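# Insert taper pins into both crank shaft collars

## Task

Push a taper pin all the way into the collar of every crank shaft; each pin seats fully only when entered from one particular side of its hole, and a pin that stays in place only because the robot is still holding it does not count.

## Robot and tools

Robot: two Kinova Gen3 arms, left_arm and right_arm, each with seven joints and a Robotiq 2F-85 parallel gripper. Bases in the scene frame: left_arm at (+0.028, +0.270, 0) m, quat_wxyz (+1.000, 0, 0, -0.016); right_arm at (+0.046, -0.389, 0) m, quat_wxyz (+1.000, 0, 0, +0.002). Scene frame: origin on the table top midway between the arms, +z up, +x out across the table, left_arm on the +y side. The arm names do not refer to image sides.

Joint order, used in every row and every per-joint list: waist (joint_1), shoulder (joint_2), upper arm roll (joint_3), elbow (joint_4), forearm roll (joint_5), wrist pitch (joint_6), wrist roll (joint_7). Stated ranges in rad: waist, upper arm roll, forearm roll and wrist roll -69.115 to 69.115; shoulder -2.250 to 2.250; elbow -2.580 to 2.580; wrist pitch -2.100 to 2.100. Real ends may differ by up to 0.013 rad either way.

Row format (shared by execute_actions and move): one flat list of 18 numbers, each in [-1, 1], covering both arms even if only one moves. Order: left_arm's 7 joint values, left gripper position, left gripper speed, then the same 9 for right_arm. Joint values are scaled offsets, not absolute angles: 1.0 equals 0.9985 rad for waist, shoulder, upper arm roll and elbow, and 0.8765 rad for forearm roll, wrist pitch and wrist roll. Gripper position is absolute: +1 fully open (85 mm), 0 about 41 mm, pads touch near -0.8, -1 closes until blocked. Gripper speed: about 20 mm/s at -1, 85 at 0, 150 at +1. To keep a gripper unchanged, repeat its previous two numbers, since 0 is itself a command.

execute_actions(actions): a list of actions; each action is a table of up to 15 rows, each row held for one 1/30 s step; a short table repeats its final row to fill 15 steps. Joint offsets in every row are measured from the arm's angles at the start of that action (for the first action, from the last reported angles), not from the previous row. An action asking a joint more than 0.013 rad beyond its range end is refused for both arms; a malformed action or a failing first action rejects the whole call. An empty list just returns state and images.

move(target, speed, blocking): target is one 18-number row; its joint offsets are counted from the Joint positions in the latest result that printed them. All joints travel proportionally so they finish together (grippers trace curves), lasting 0.5 to 10 s; beyond 10 s they stop early. speed is the top rate in rad/s of the joint with farthest to go, 0.01 to 2, default 0.5. Moves ignore obstacles and the other arm; faster moves and targets set further past a contact press harder. Gripper numbers apply at once. blocking=false returns after 0.5 s while motion continues; then only wait or stop is accepted until a result shows the move ended. The result adds a move: line with the outcome (done, off_target, moving, held, fault), limits=held or limits=none, and each arm's joint farthest from target.

wait(seconds): 0 to 10; arms hold their last command; a running move keeps going and the wait ends early if it finishes. stop(): brakes a running move; needs stopping distance; fingers continue. zoom_image(camera, region): camera is cam_high, cam_low, cam_left_wrist or cam_right_wrist (all 896x504); region [x0, y0, x1, y1] in pixels from the top-left, at most 504 by 504. read_manual(section): only "licences". finished_scene(scene): ends the current scene by number; irreversible; reports success.

Results: a state line per arm with end_effector_position (m) and end_effector_quat_wxyz in the scene frame; this point lies between the closed pads, with fingertips about 19 mm beyond it closed and 6 mm open; the printed value can be off, more at long reach. Gripper +z points along the fingers, +y is the closing direction. Joint positions (rad), Joint velocities (rad/s), Joint targets (current drive angles, which can shift on their own), joint torques (offset, scaled and noisy). position_measured_pct is about 50 minus 50 times the finger position; fingers stopping below 90 means something is held or blocking, about 90 means pads met. 'joint sent to its limit' and 'joint command not followed' (clearance check altered targets) may appear.

Motion limits: joint targets are kept within 0.304 rad of the measured angle for the first four joints and 0.266 for the wrist three; if targets would move the gripper over 70 mm from where it is, they are scaled back. Large moves can need several actions and may arrive short. As fingers close they extend about 13 mm further, so leave clearance above surfaces.

Gripping: command -1 and keep it for a firm grip (roughly 190 to 235 N per pad); for a gentler hold, open then close just below the object width. Release by commanding wider than the object. Fingers may re-close toward the command if the object slips.

Avoid: pushing objects off the table, dropping or slamming parts, hard pushes, collisions between arms. Contact torque reaching a joint's load limit (47.5 N m for the first four joints, 29.9 for the wrist three, held weight included) halts that arm for 10 s. Long holding heats motors: MOTOR HOT from 60 °C, OVER-TEMPERATURE FAULT at 75 °C with the arm sagging. Occasional tugs on held parts may occur. Pins must stay seated after release.

Each tool is called as name(argument=value, ...) on one line, values as JSON.

## Session

execute_actions(actions=[])

Scene clock: 0.00 s.
left_arm: end_effector_position=(+0.7036, +0.5363, +0.1234) position_measured_pct=0.0 end_effector_quat_wxyz=(-0.301, +0.716, +0.541, +0.324) | right_arm: end_effector_position=(+0.4615, -0.2123, +0.2172) position_measured_pct=0.0 end_effector_quat_wxyz=(+0.118, -0.235, +0.964, +0.047)
Joint names: [waist, shoulder, upper arm roll, elbow, forearm roll, wrist pitch, wrist roll]
Joint positions: left_arm=[-0.127  1.075  0.044  1.076 -1.126  1.07   0.273] | right_arm=[-0.383  0.269 -0.045  1.881 -0.053  0.742  1.655]
Joint velocities: left_arm=[ 0.001  0.     0.     0.    -0.     0.001  0.   ] | right_arm=[ 0.     0.001 -0.002 -0.001 -0.    -0.    -0.   ]
Joint torques (N m, as the joint torque sensors report them, + toward a larger angle): no reading
Motor temperatures (°C, as the motors report them): left_arm=[26 26 28 31 33 34 38] | right_arm=[31 28 29 31 34 40 36]
Joint targets: left_arm=[-0.127 1.075 0.044 1.076 -1.126 1.070 0.273] | right_arm=[-0.383 0.269 -0.045 1.881 -0.053 0.742 1.655]

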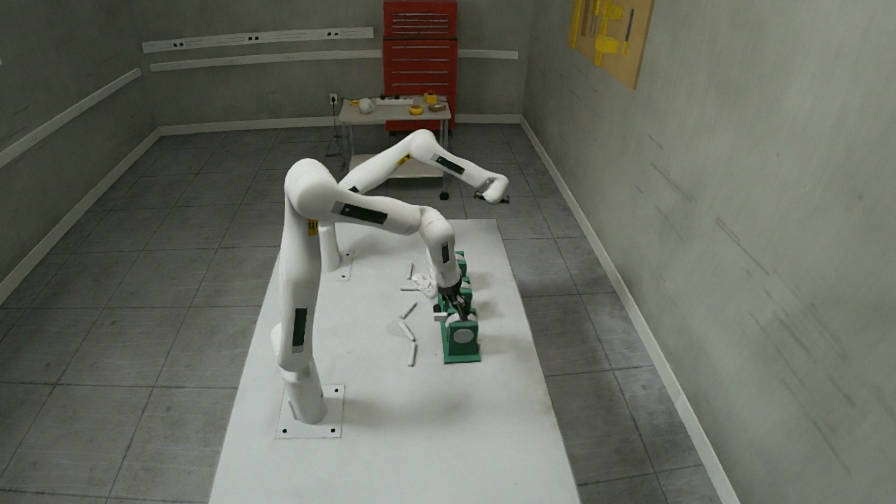

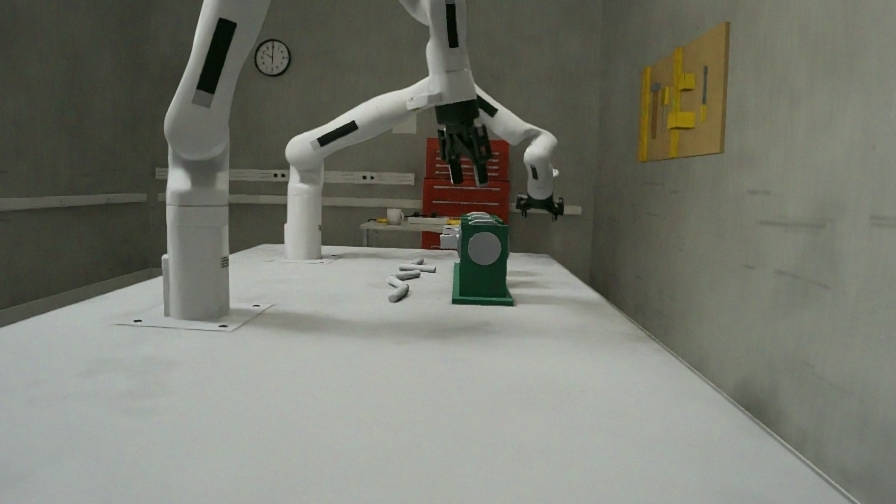

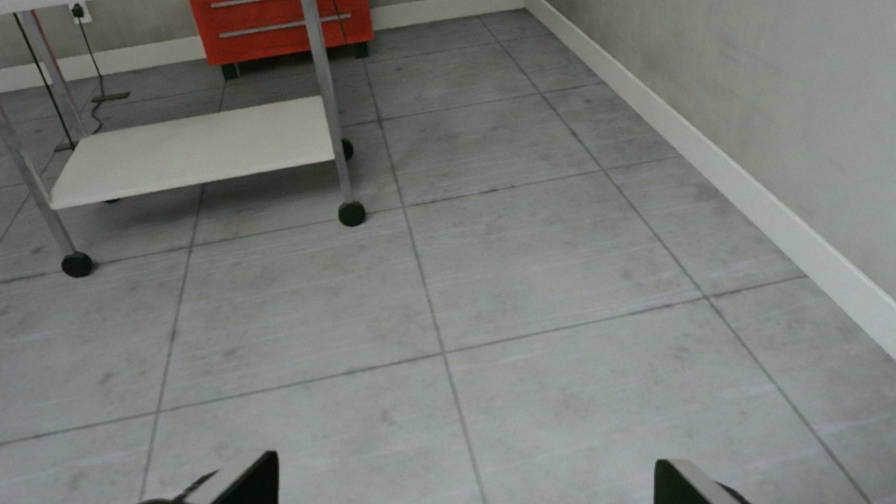

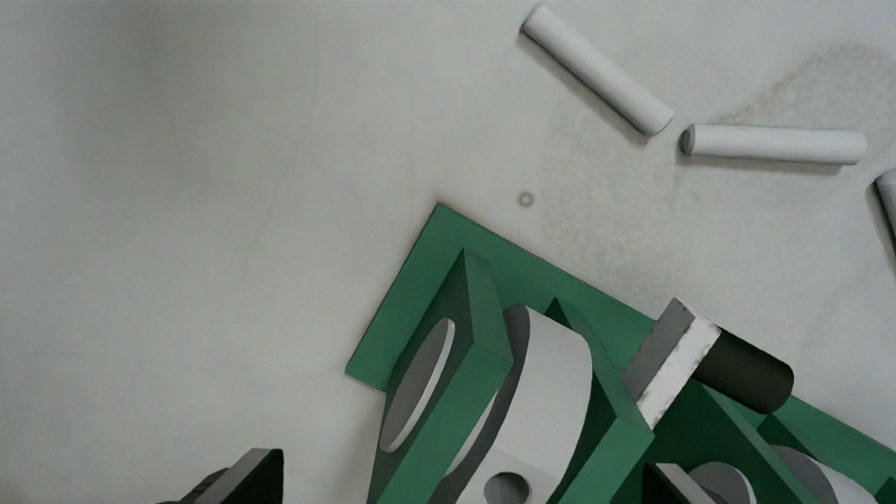

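zoom_image(camera="cam_high", region=[370, 230, 530, 380])

zoom_image(camera="cam_low", region=[370, 190, 530, 320])

Region (370, 230, 530, 380) of cam_high's 896x504 image, scaled by 3.150, with more detail than that image has; it fills the top 472 rows of this view, and the rest is white.

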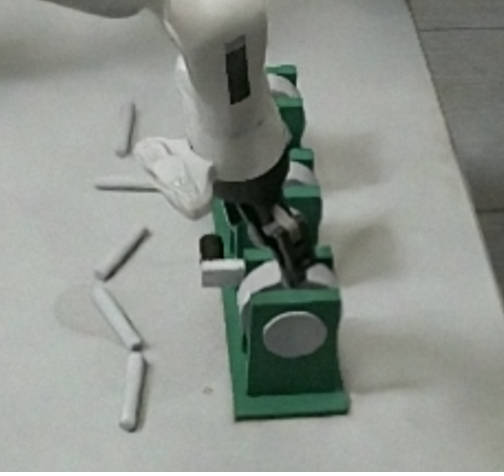

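Region (370, 190, 530, 320) of cam_low's 896x504 image, scaled by 3.150, with more detail than that image has; it fills the top 410 rows of this view, and the rest is white.

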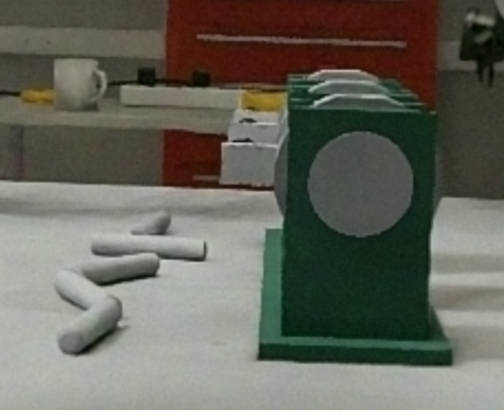

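move(target=[-0.374,-0.876,-0.044,0.525,1,0.31,0.8,1,0,-0.3195,0.288,0.045,-0.93,0.06,1,-0.901,1,0], speed=0.9)

Scene clock: 3.47 s.
left_arm: end_effector_position=(+0.3548, +0.4912, +0.3232) position_measured_pct=0.0 end_effector_quat_wxyz=(-0.062, +0.092, +0.988, +0.104) | right_arm: end_effector_position=(+0.4731, -0.0572, +0.3504) position_measured_pct=0.0 end_effector_quat_wxyz=(+0.006, +0.000, +1.000, +0.005)
Joint names: [waist, shoulder, upper arm roll, elbow, forearm roll, wrist pitch, wrist roll]
Joint positions: left_arm=[-0.501  0.201  0.     1.6   -0.249  1.342  0.974] | right_arm=[-0.702  0.556  0.     0.952 -0.     1.619  0.865]
Joint velocities: left_arm=[-0.002 -0.002  0.002 -0.     0.     0.     0.   ] | right_arm=[-0.001  0.002  0.    -0.001  0.     0.     0.   ]
Joint torques (N m, as the joint torque sensors report them, + toward a larger angle): left_arm=[ -0.46 -13.29  -0.36  -9.03  -0.67   0.07  -0.27] | right_arm=[  0.1  -20.3    0.2   -8.43  -0.11   0.15   0.05]
Motor temperatures (°C, as the motors report them): left_arm=[26 26 28 31 33 34 38] | right_arm=[31 28 29 31 34 40 36]
Joint targets: left_arm=[-0.501 0.200 0.001 1.600 -0.249 1.342 0.974] | right_arm=[-0.702 0.557 0.000 0.952 -0.000 1.619 0.865]
move: done; limits=none; left_arm: farthest joint: the waist, 0.000 radians from its target (0.373 radians at the start); right_arm: farthest joint: the waist, 0.000 radians from its target (0.319 radians at the start)

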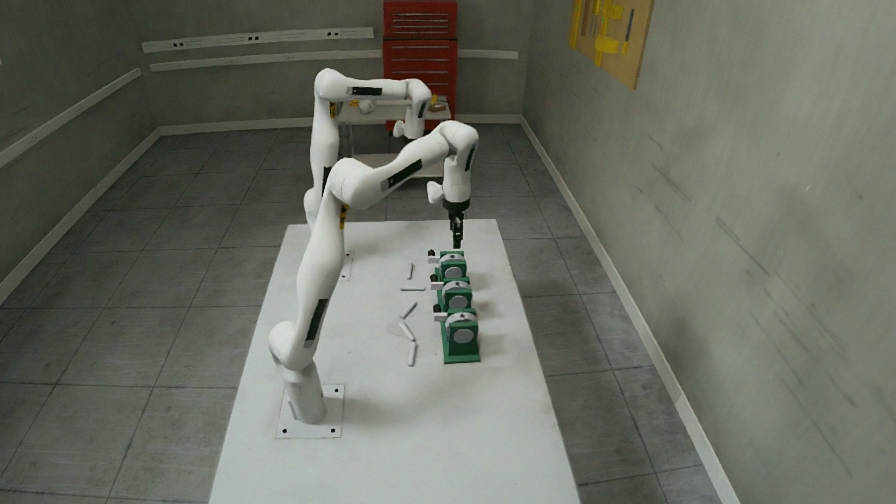

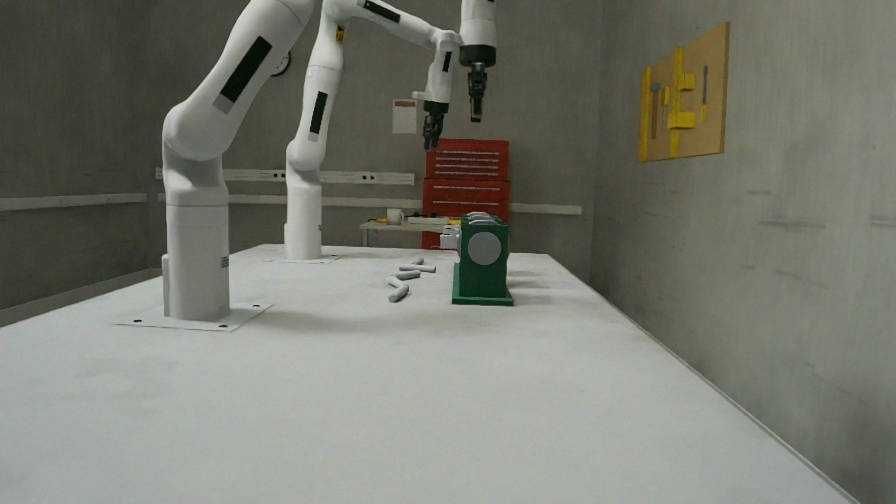

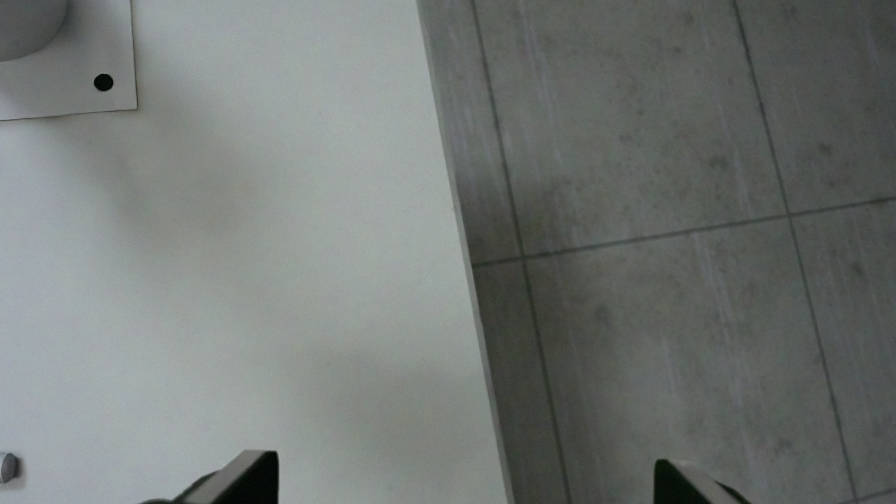

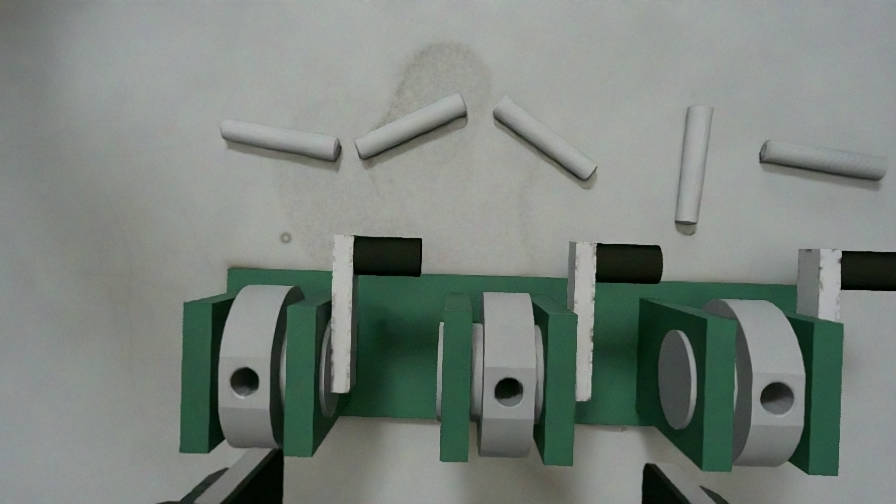

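zoom_image(camera="cam_right_wrist", region=[170, 220, 620, 480])

zoom_image(camera="cam_right_wrist", region=[200, 60, 620, 220])

zoom_image(camera="cam_right_wrist", region=[600, 80, 896, 480])

zoom_image(camera="cam_high", region=[390, 240, 500, 370])

Region (170, 220, 620, 480) of cam_right_wrist's 896x504 image, scaled by 1.120; it fills the top 291 rows of this view, and the rest is white.

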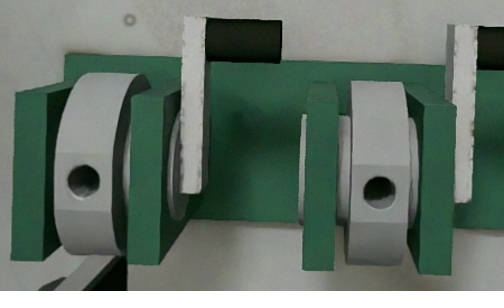

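Region (200, 60, 620, 220) of cam_right_wrist's 896x504 image, scaled by 1.200; it fills the top 192 rows of this view, and the rest is white.

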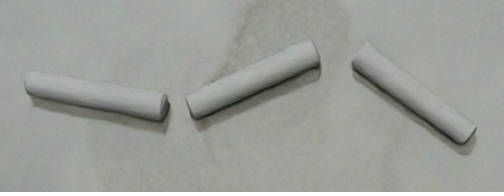

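Region (600, 80, 896, 480) of cam_right_wrist's 896x504 image, scaled by 1.260; it fills the left 373 columns of this view, and the rest is white.

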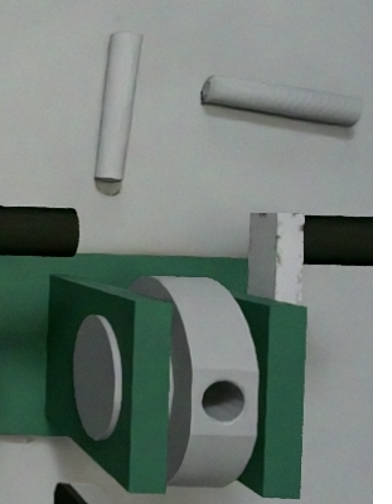

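Region (390, 240, 500, 370) of cam_high's 896x504 image, scaled by 3.877, with more detail than that image has; it fills the left 426 columns of this view, and the rest is white.

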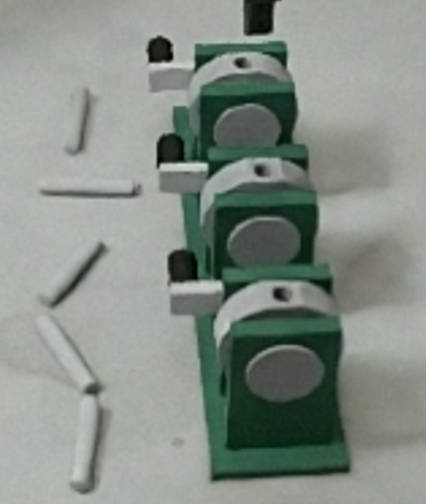

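move(target=[0,0,0,0,0.284,0,0,1,0,0.0375,0.229,0,-0.067,0,-0.1685,0.0424,1,0], speed=0.9)

Scene clock: 5.47 s.
left_arm: end_effector_position=(+0.3866, +0.4236, +0.3142) position_measured_pct=0.0 end_effector_quat_wxyz=(-0.001, +0.064, +0.998, -0.000) | right_arm: end_effector_position=(+0.5401, -0.0301, +0.2401) position_measured_pct=0.0 end_effector_quat_wxyz=(+0.000, +0.000, +1.000, +0.000)
Joint names: [waist, shoulder, upper arm roll, elbow, forearm roll, wrist pitch, wrist roll]
Joint positions: left_arm=[-0.501  0.201  0.     1.6   -0.     1.342  0.974] | right_arm=[-0.665  0.785  0.     0.885 -0.     1.471  0.902]
Joint velocities: left_arm=[ 0.001 -0.     0.001 -0.     0.     0.001  0.   ] | right_arm=[ 0.001  0.002  0.     0.001 -0.     0.001 -0.   ]
Joint torques (N m, as the joint torque sensors report them, + toward a larger angle): left_arm=[ -0.08 -13.6   -0.57  -8.77   0.01  -0.29  -0.26] | right_arm=[ -0.14 -24.     0.61  -8.36  -0.08   0.24  -0.19]
Motor temperatures (°C, as the motors report them): left_arm=[26 26 28 31 33 34 38] | right_arm=[31 28 29 31 34 40 36]
Joint targets: left_arm=[-0.501 0.201 0.000 1.600 -0.000 1.342 0.974] | right_arm=[-0.665 0.785 0.000 0.885 -0.000 1.471 0.902]
move: done; limits=none; left_arm: farthest joint: the waist, 0.000 radians from its target (0.000 radians at the start); right_arm: farthest joint: the waist, 0.000 radians from its target (0.038 radians at the start)

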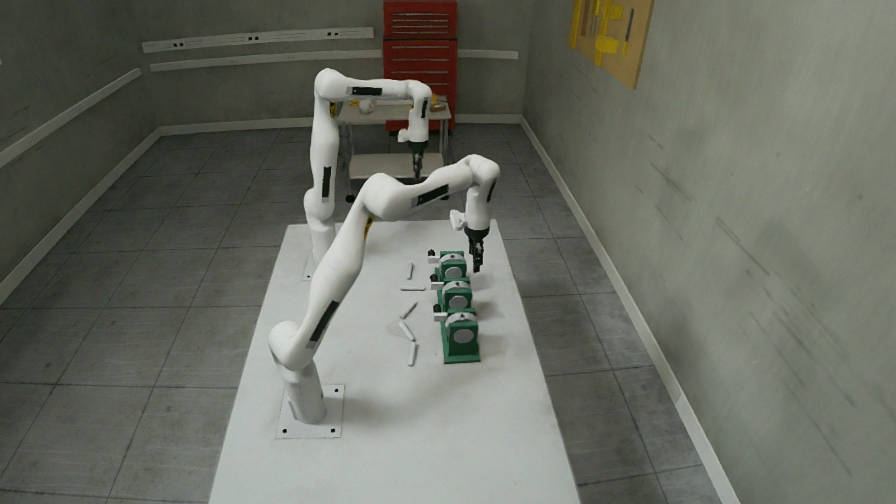

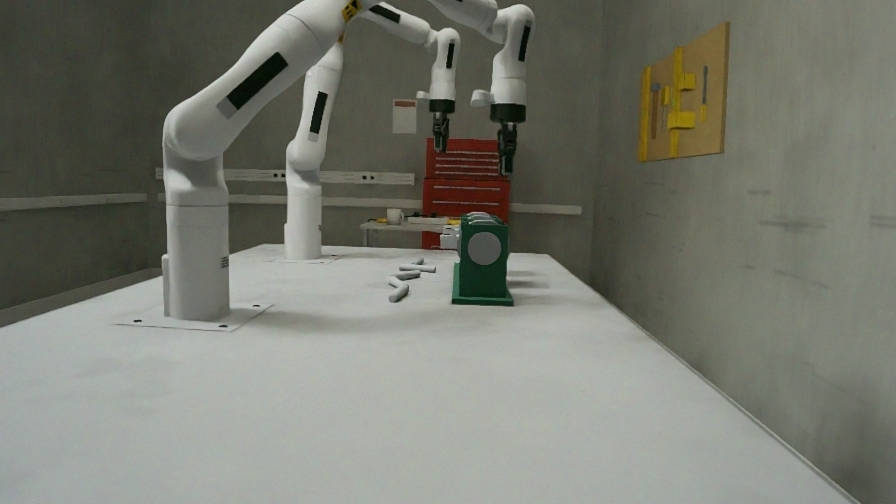

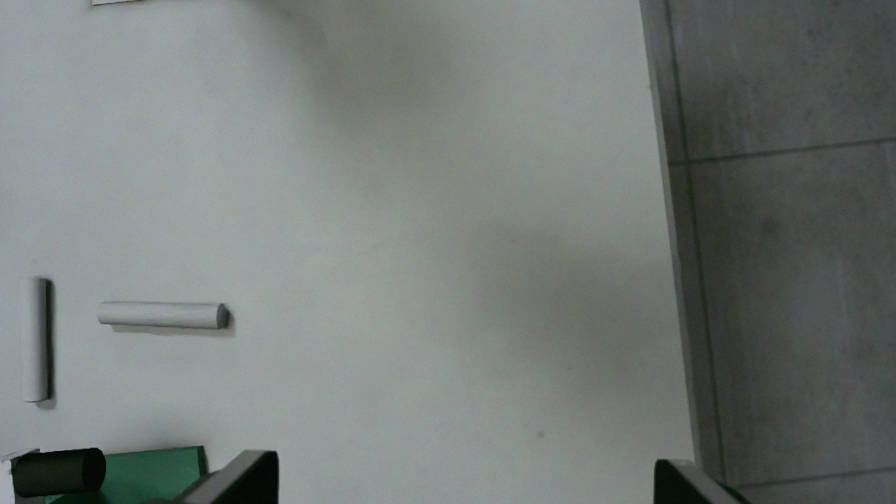

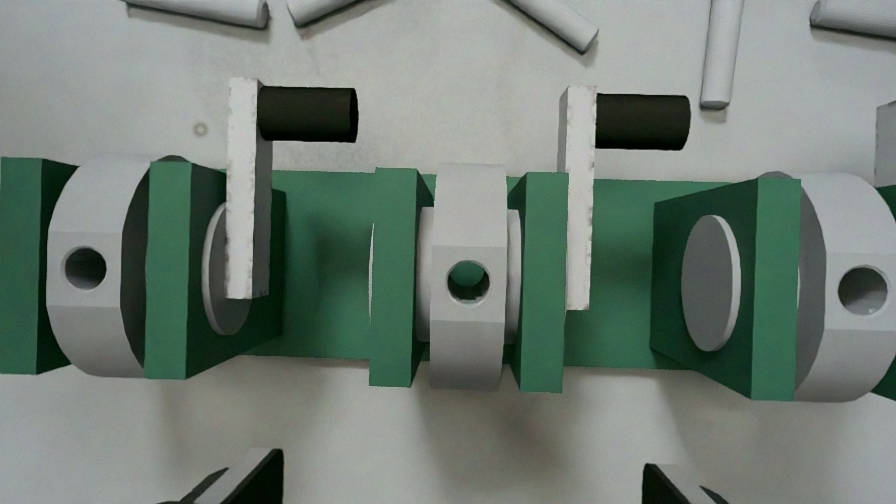

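zoom_image(camera="cam_right_wrist", region=[40, 220, 520, 340])

zoom_image(camera="cam_right_wrist", region=[416, 220, 896, 340])

Region (40, 220, 520, 340) of cam_right_wrist's 896x504 image, scaled by 1.050; it fills the top 126 rows of this view, and the rest is white.

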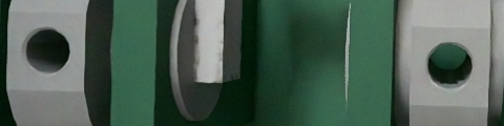

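Region (416, 220, 896, 340) of cam_right_wrist's 896x504 image, scaled by 1.050; it fills the top 126 rows of this view, and the rest is white.

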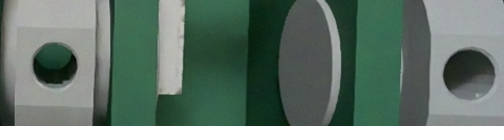

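move(target=[0.4,0,0,0,0,0,-0.59,1,0,-0.044,-0.3035,0,0.689,0,-0.438,1,1,0], speed=1.2)

move(target=[0.527,0.230,0,0.058,0,-0.331,0,1,0,0,0,0,0,0,0,0.742,1,0], speed=1.0)

Scene clock: 11.30 s.
left_arm: end_effector_position=(+0.4180, +0.2720, +0.3142) position_measured_pct=0.0 end_effector_quat_wxyz=(-0.001, +0.499, +0.867, -0.000) | right_arm: end_effector_position=(+0.4199, -0.0984, +0.1999) position_measured_pct=0.0 end_effector_quat_wxyz=(-0.000, -0.444, +0.896, -0.000)
Joint names: [waist, shoulder, upper arm roll, elbow, forearm roll, wrist pitch, wrist roll]
Joint positions: left_arm=[-0.102  0.201  0.001  1.6   -0.     1.342  0.457] | right_arm=[-0.709  0.482  0.     1.573 -0.     1.087  1.779]
Joint velocities: left_arm=[ 0.002 -0.    -0.001  0.001  0.    -0.001  0.   ] | right_arm=[-0.    -0.001  0.     0.001 -0.    -0.     0.   ]
Joint torques (N m, as the joint torque sensors report them, + toward a larger angle): left_arm=[  0.04 -13.17  -0.29  -9.32  -0.15  -0.33  -0.42] | right_arm=[ -0.09 -17.76   0.73  -7.42   0.34  -0.02   0.09]
Motor temperatures (°C, as the motors report them): left_arm=[26 26 28 31 33 34 38] | right_arm=[31 28 29 31 34 40 36]
Joint targets: left_arm=[-0.101 0.201 0.000 1.600 -0.000 1.342 0.457] | right_arm=[-0.709 0.482 0.000 1.573 -0.000 1.087 1.779]
move: done; limits=none; left_arm: farthest joint: the upper arm roll, 0.001 radians from its target (0.000 radians at the start); right_arm: farthest joint: the waist, 0.000 radians from its target (0.044 radians at the start)

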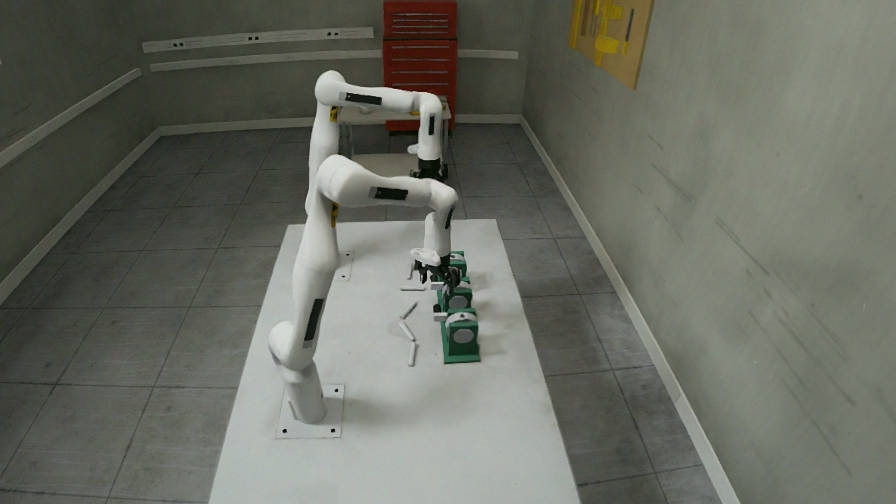

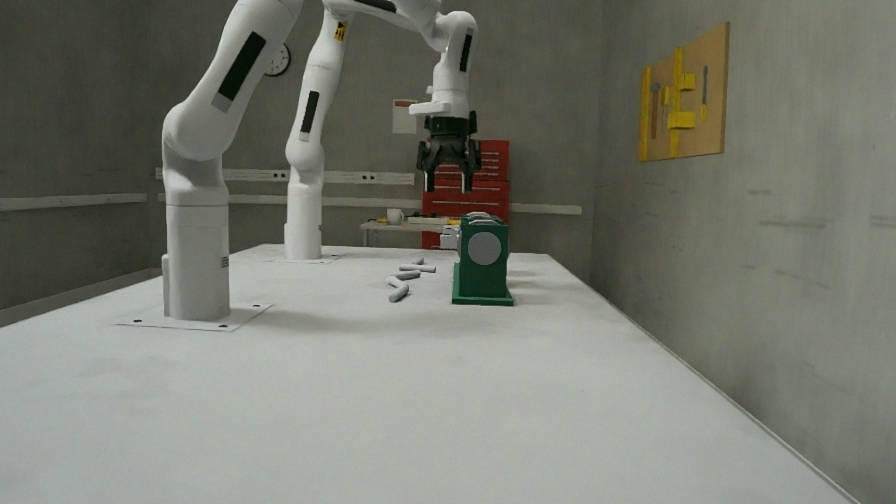

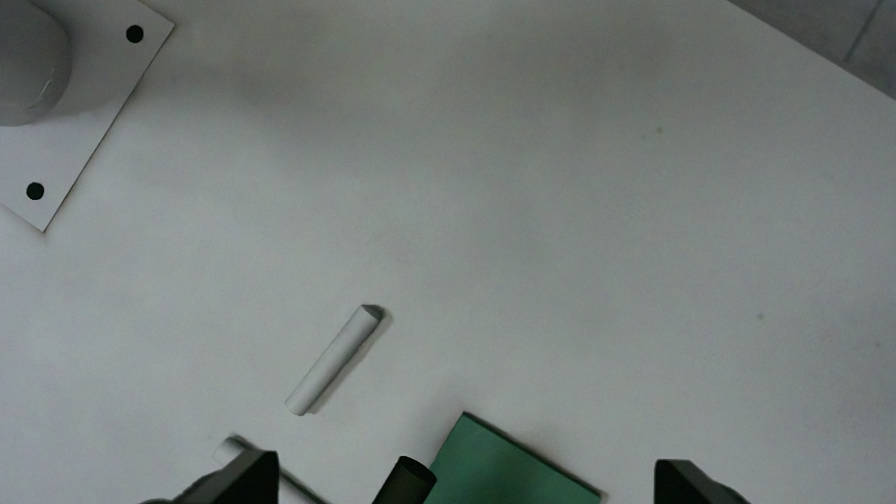

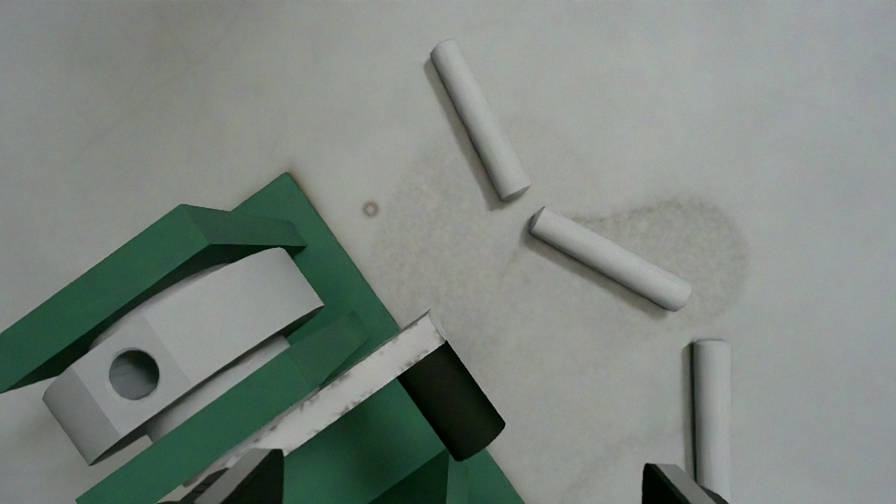

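Scene clock: 12.67 s.
left_arm: end_effector_position=(+0.4197, +0.0495, +0.2004) position_measured_pct=0.0 end_effector_quat_wxyz=(+0.001, +0.707, +0.707, +0.000) | right_arm: end_effector_position=(+0.4199, -0.0984, +0.1999) position_measured_pct=0.0 end_effector_quat_wxyz=(+0.000, +0.707, -0.707, -0.000)
Joint names: [waist, shoulder, upper arm roll, elbow, forearm roll, wrist pitch, wrist roll]
Joint positions: left_arm=[ 0.424  0.43   0.001  1.658 -0.     1.052  0.457] | right_arm=[-0.709  0.482  0.     1.573 -0.     1.087  2.429]
Joint velocities: left_arm=[ 0.003  0.001 -0.002  0.    -0.    -0.001 -0.   ] | right_arm=[-0.     0.    -0.    -0.001  0.     0.001  0.   ]
Joint torques (N m, as the joint torque sensors report them, + toward a larger angle): left_arm=[ -0.27 -16.8    0.02  -8.42  -0.13   0.09  -0.24] | right_arm=[  0.14 -17.82   0.68  -7.64  -0.05   0.07  -0.07]
Motor temperatures (°C, as the motors report them): left_arm=[26 26 28 31 33 34 38] | right_arm=[31 28 29 31 34 40 36]
Joint targets: left_arm=[0.425 0.430 0.001 1.658 -0.000 1.052 0.457] | right_arm=[-0.709 0.482 0.000 1.573 -0.000 1.087 2.429]
move: done; limits=none; left_arm: farthest joint: the shoulder, 0.001 radians from its target (0.230 radians at the start); right_arm: farthest joint: the waist, 0.000 radians from its target (0.000 radians at the start)

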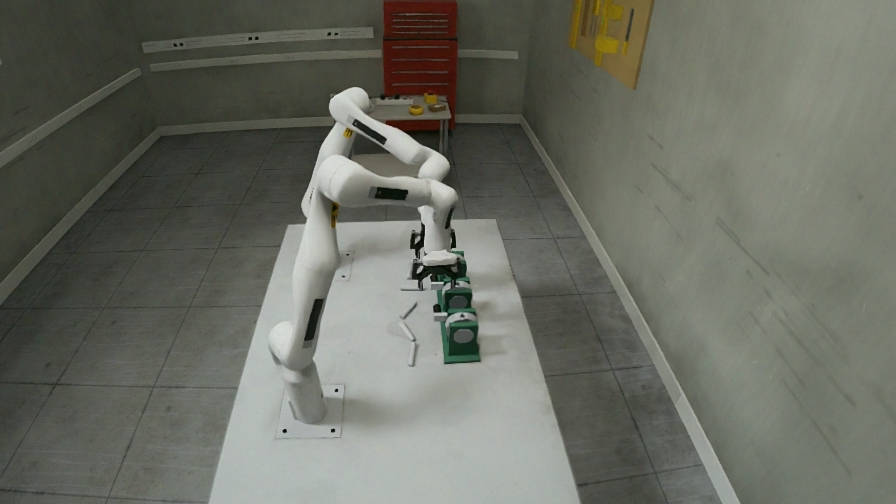

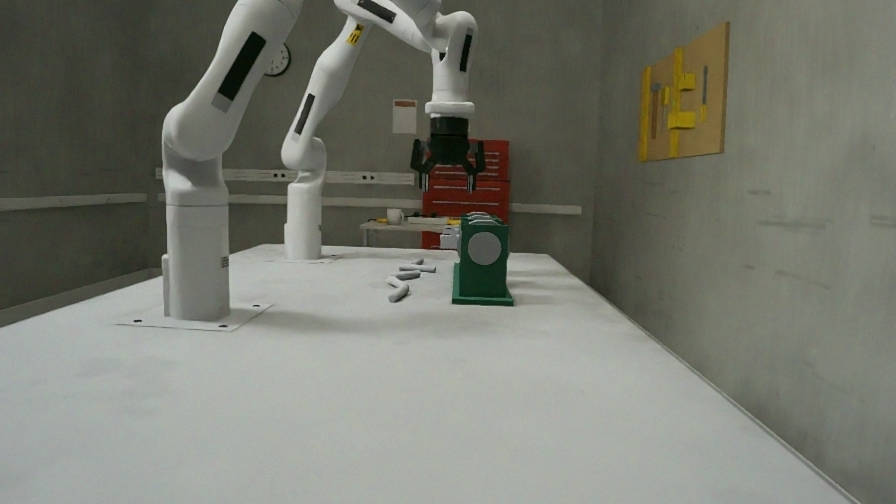

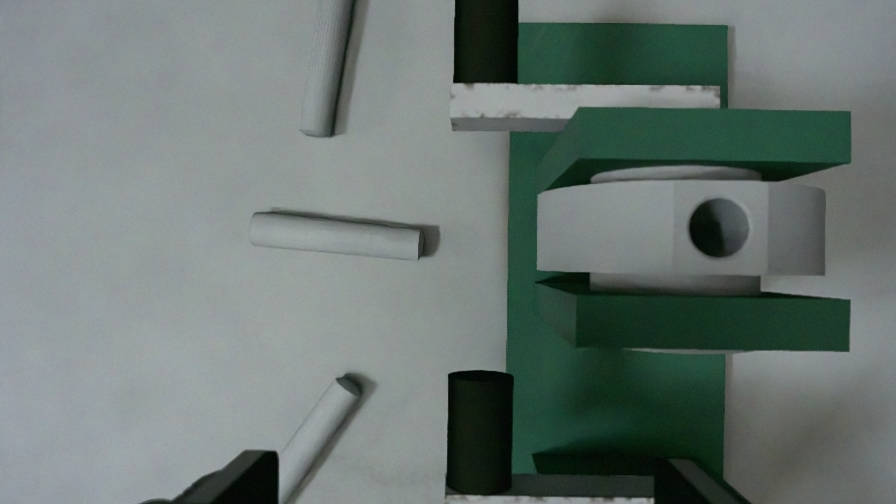

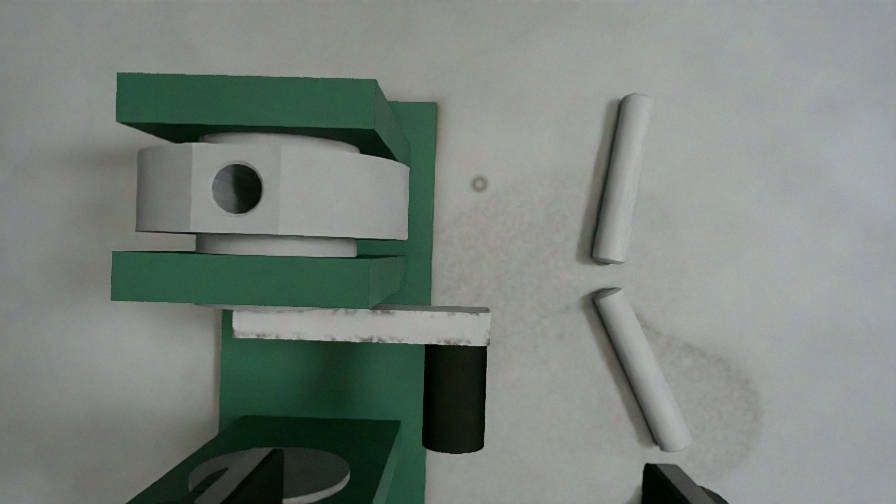

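move(target=[0.0088,0.151,0,0.1177,0,-0.304,0.009,0.2,0.5,0,0.134,0,0.131,0,-0.302,0,0.2,0.5], speed=0.4)

zoom_image(camera="cam_low", region=[390, 150, 530, 310])

Scene clock: 14.93 s.
left_arm: end_effector_position=(+0.4212, +0.0443, +0.1030) position_measured_pct=40.1 end_effector_quat_wxyz=(-0.000, +0.708, +0.707, -0.000) | right_arm: end_effector_position=(+0.4200, -0.0984, +0.1030) position_measured_pct=40.1 end_effector_quat_wxyz=(+0.000, +0.707, -0.707, +0.000)
Joint names: [waist, shoulder, upper arm roll, elbow, forearm roll, wrist pitch, wrist roll]
Joint positions: left_arm=[ 0.433  0.581  0.001  1.776 -0.     0.785  0.465] | right_arm=[-0.709  0.616  0.     1.704 -0.     0.822  2.429]
Joint velocities: left_arm=[-0.     0.003  0.001  0.    -0.    -0.001 -0.   ] | right_arm=[-0.     0.003  0.001 -0.001 -0.    -0.    -0.   ]
Joint torques (N m, as the joint torque sensors report them, + toward a larger angle): left_arm=[  0.14 -18.01   0.05  -6.32  -0.32  -0.11  -0.23] | right_arm=[ -0.3  -18.48   0.07  -6.08  -0.02   0.07  -0.11]
Motor temperatures (°C, as the motors report them): left_arm=[26 26 28 31 33 34 38] | right_arm=[31 28 29 31 34 40 36]
Joint targets: left_arm=[0.433 0.581 0.001 1.776 -0.000 0.785 0.465] | right_arm=[-0.709 0.616 0.000 1.704 -0.000 0.822 2.429]
move: done; limits=none; left_arm: farthest joint: the waist, 0.000 radians from its target (0.008 radians at the start); right_arm: farthest joint: the waist, 0.000 radians from its target (0.000 radians at the start)

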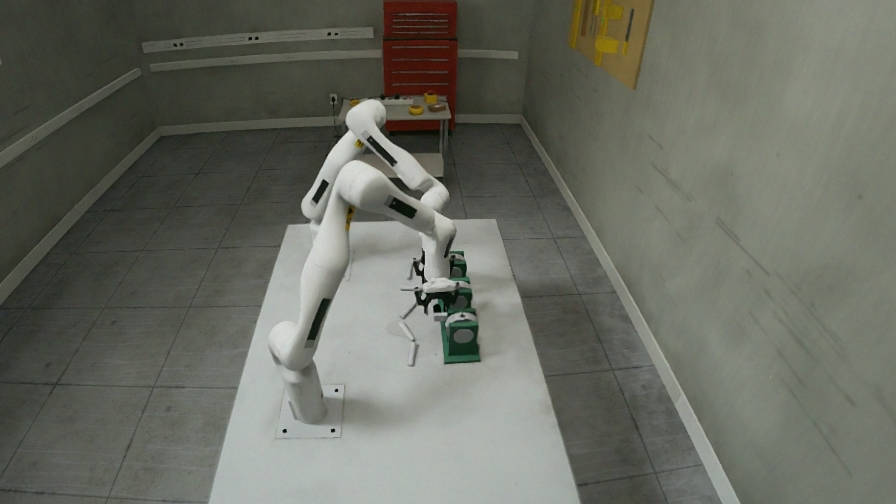

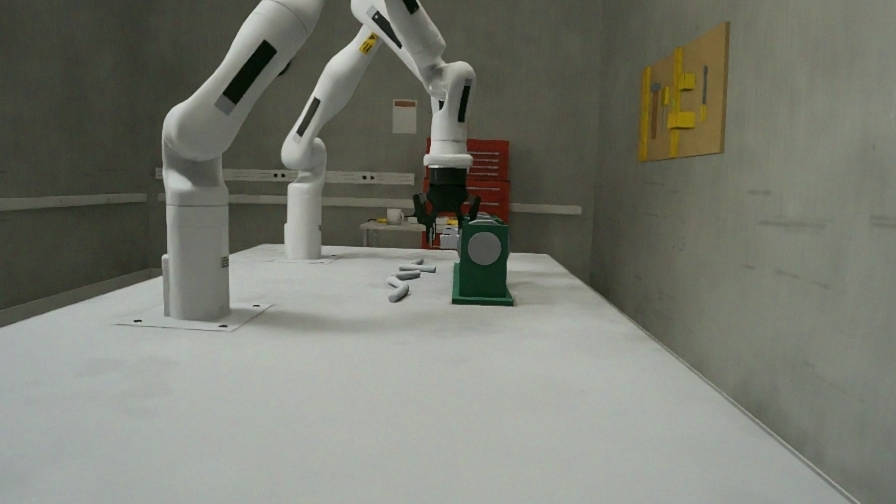

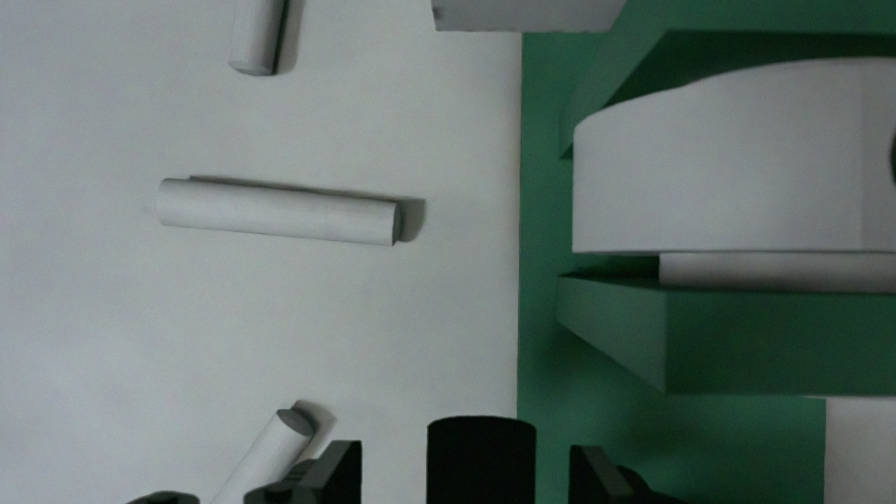

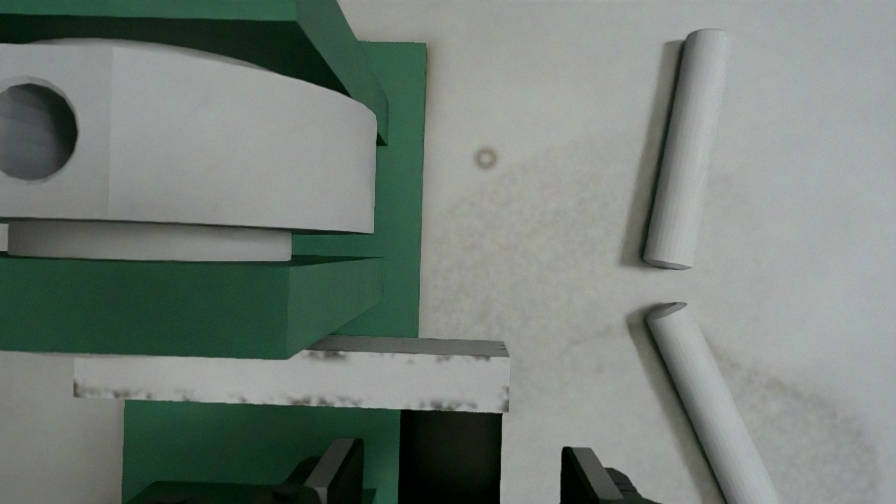

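Region (390, 150, 530, 310) of cam_low's 896x504 image, scaled by 3.150, with more detail than that image has; it fills the left 441 columns of this view, and the rest is white.

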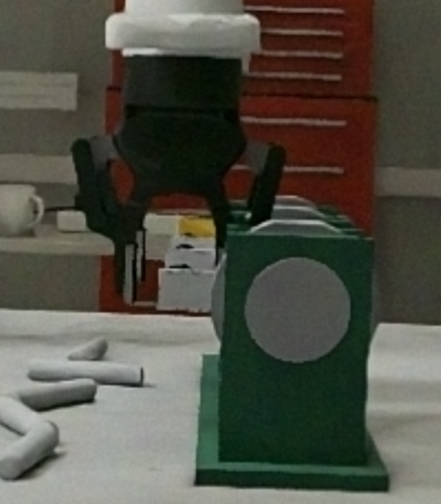

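execute_actions(actions=[[[-0.003,0.004,0,-0.009,0,0.006,-0.003,0.0,0,0.004,0.004,0,-0.009,0,0.005,0.005,0.0,0]],[[0,0,0,0,0,0,0,-0.36,0,0,0,0,0,0,0,0,-0.36,0]]])

Scene clock: 17.83 s.
left_arm: end_effector_position=(+0.4246, +0.0444, +0.1034) position_measured_pct=67.1 end_effector_quat_wxyz=(+0.000, +0.707, +0.707, +0.000) | right_arm: end_effector_position=(+0.4229, -0.0982, +0.1032) position_measured_pct=67.1 end_effector_quat_wxyz=(-0.000, +0.707, -0.707, -0.000)
Joint names: [waist, shoulder, upper arm roll, elbow, forearm roll, wrist pitch, wrist roll]
Joint positions: left_arm=[ 0.43   0.584  0.     1.766 -0.     0.79   0.463] | right_arm=[-0.705  0.62   0.     1.695 -0.     0.827  2.433]
Joint velocities: left_arm=[-0.001 -0.    -0.     0.001  0.     0.     0.   ] | right_arm=[-0.    -0.    -0.     0.002  0.    -0.     0.   ]
Joint torques (N m, as the joint torque sensors report them, + toward a larger angle): left_arm=[  0.54 -18.11   0.12  -5.97  -0.14   0.19  -0.21] | right_arm=[ -0.04 -18.83   0.56  -6.7    0.27   0.1    0.27]
Motor temperatures (°C, as the motors report them): left_arm=[26 26 28 31 33 34 38] | right_arm=[31 28 29 31 34 40 36]
Joint targets: left_arm=[0.430 0.585 0.001 1.767 -0.000 0.791 0.463] | right_arm=[-0.705 0.620 0.000 1.695 -0.000 0.827 2.433]

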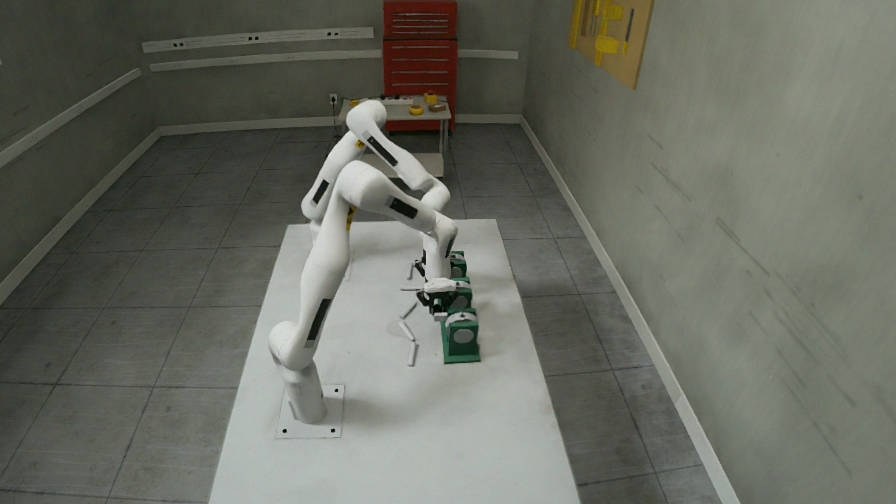

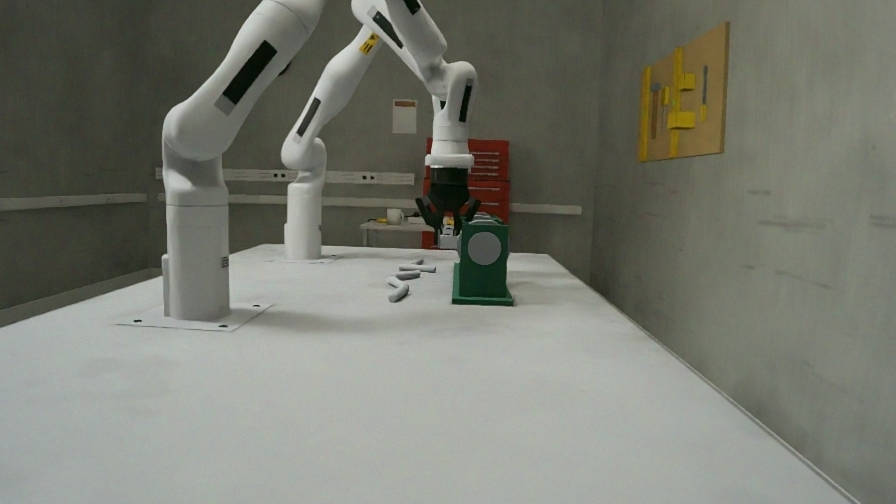

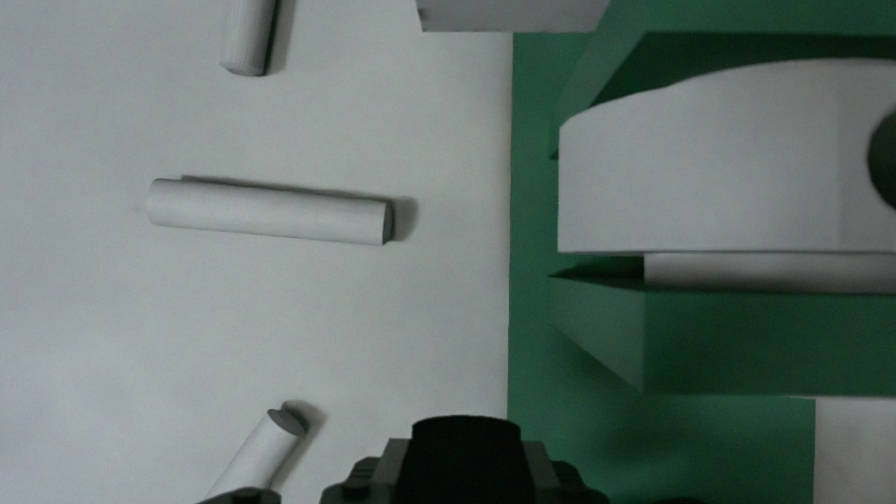

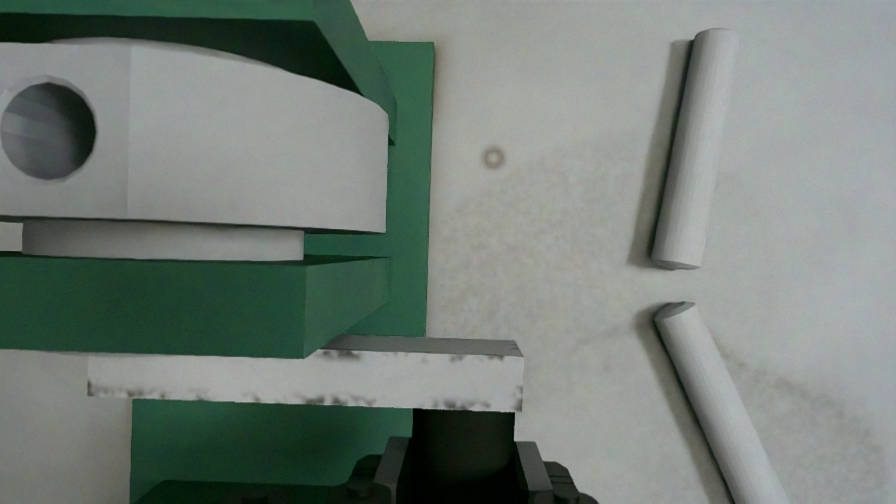

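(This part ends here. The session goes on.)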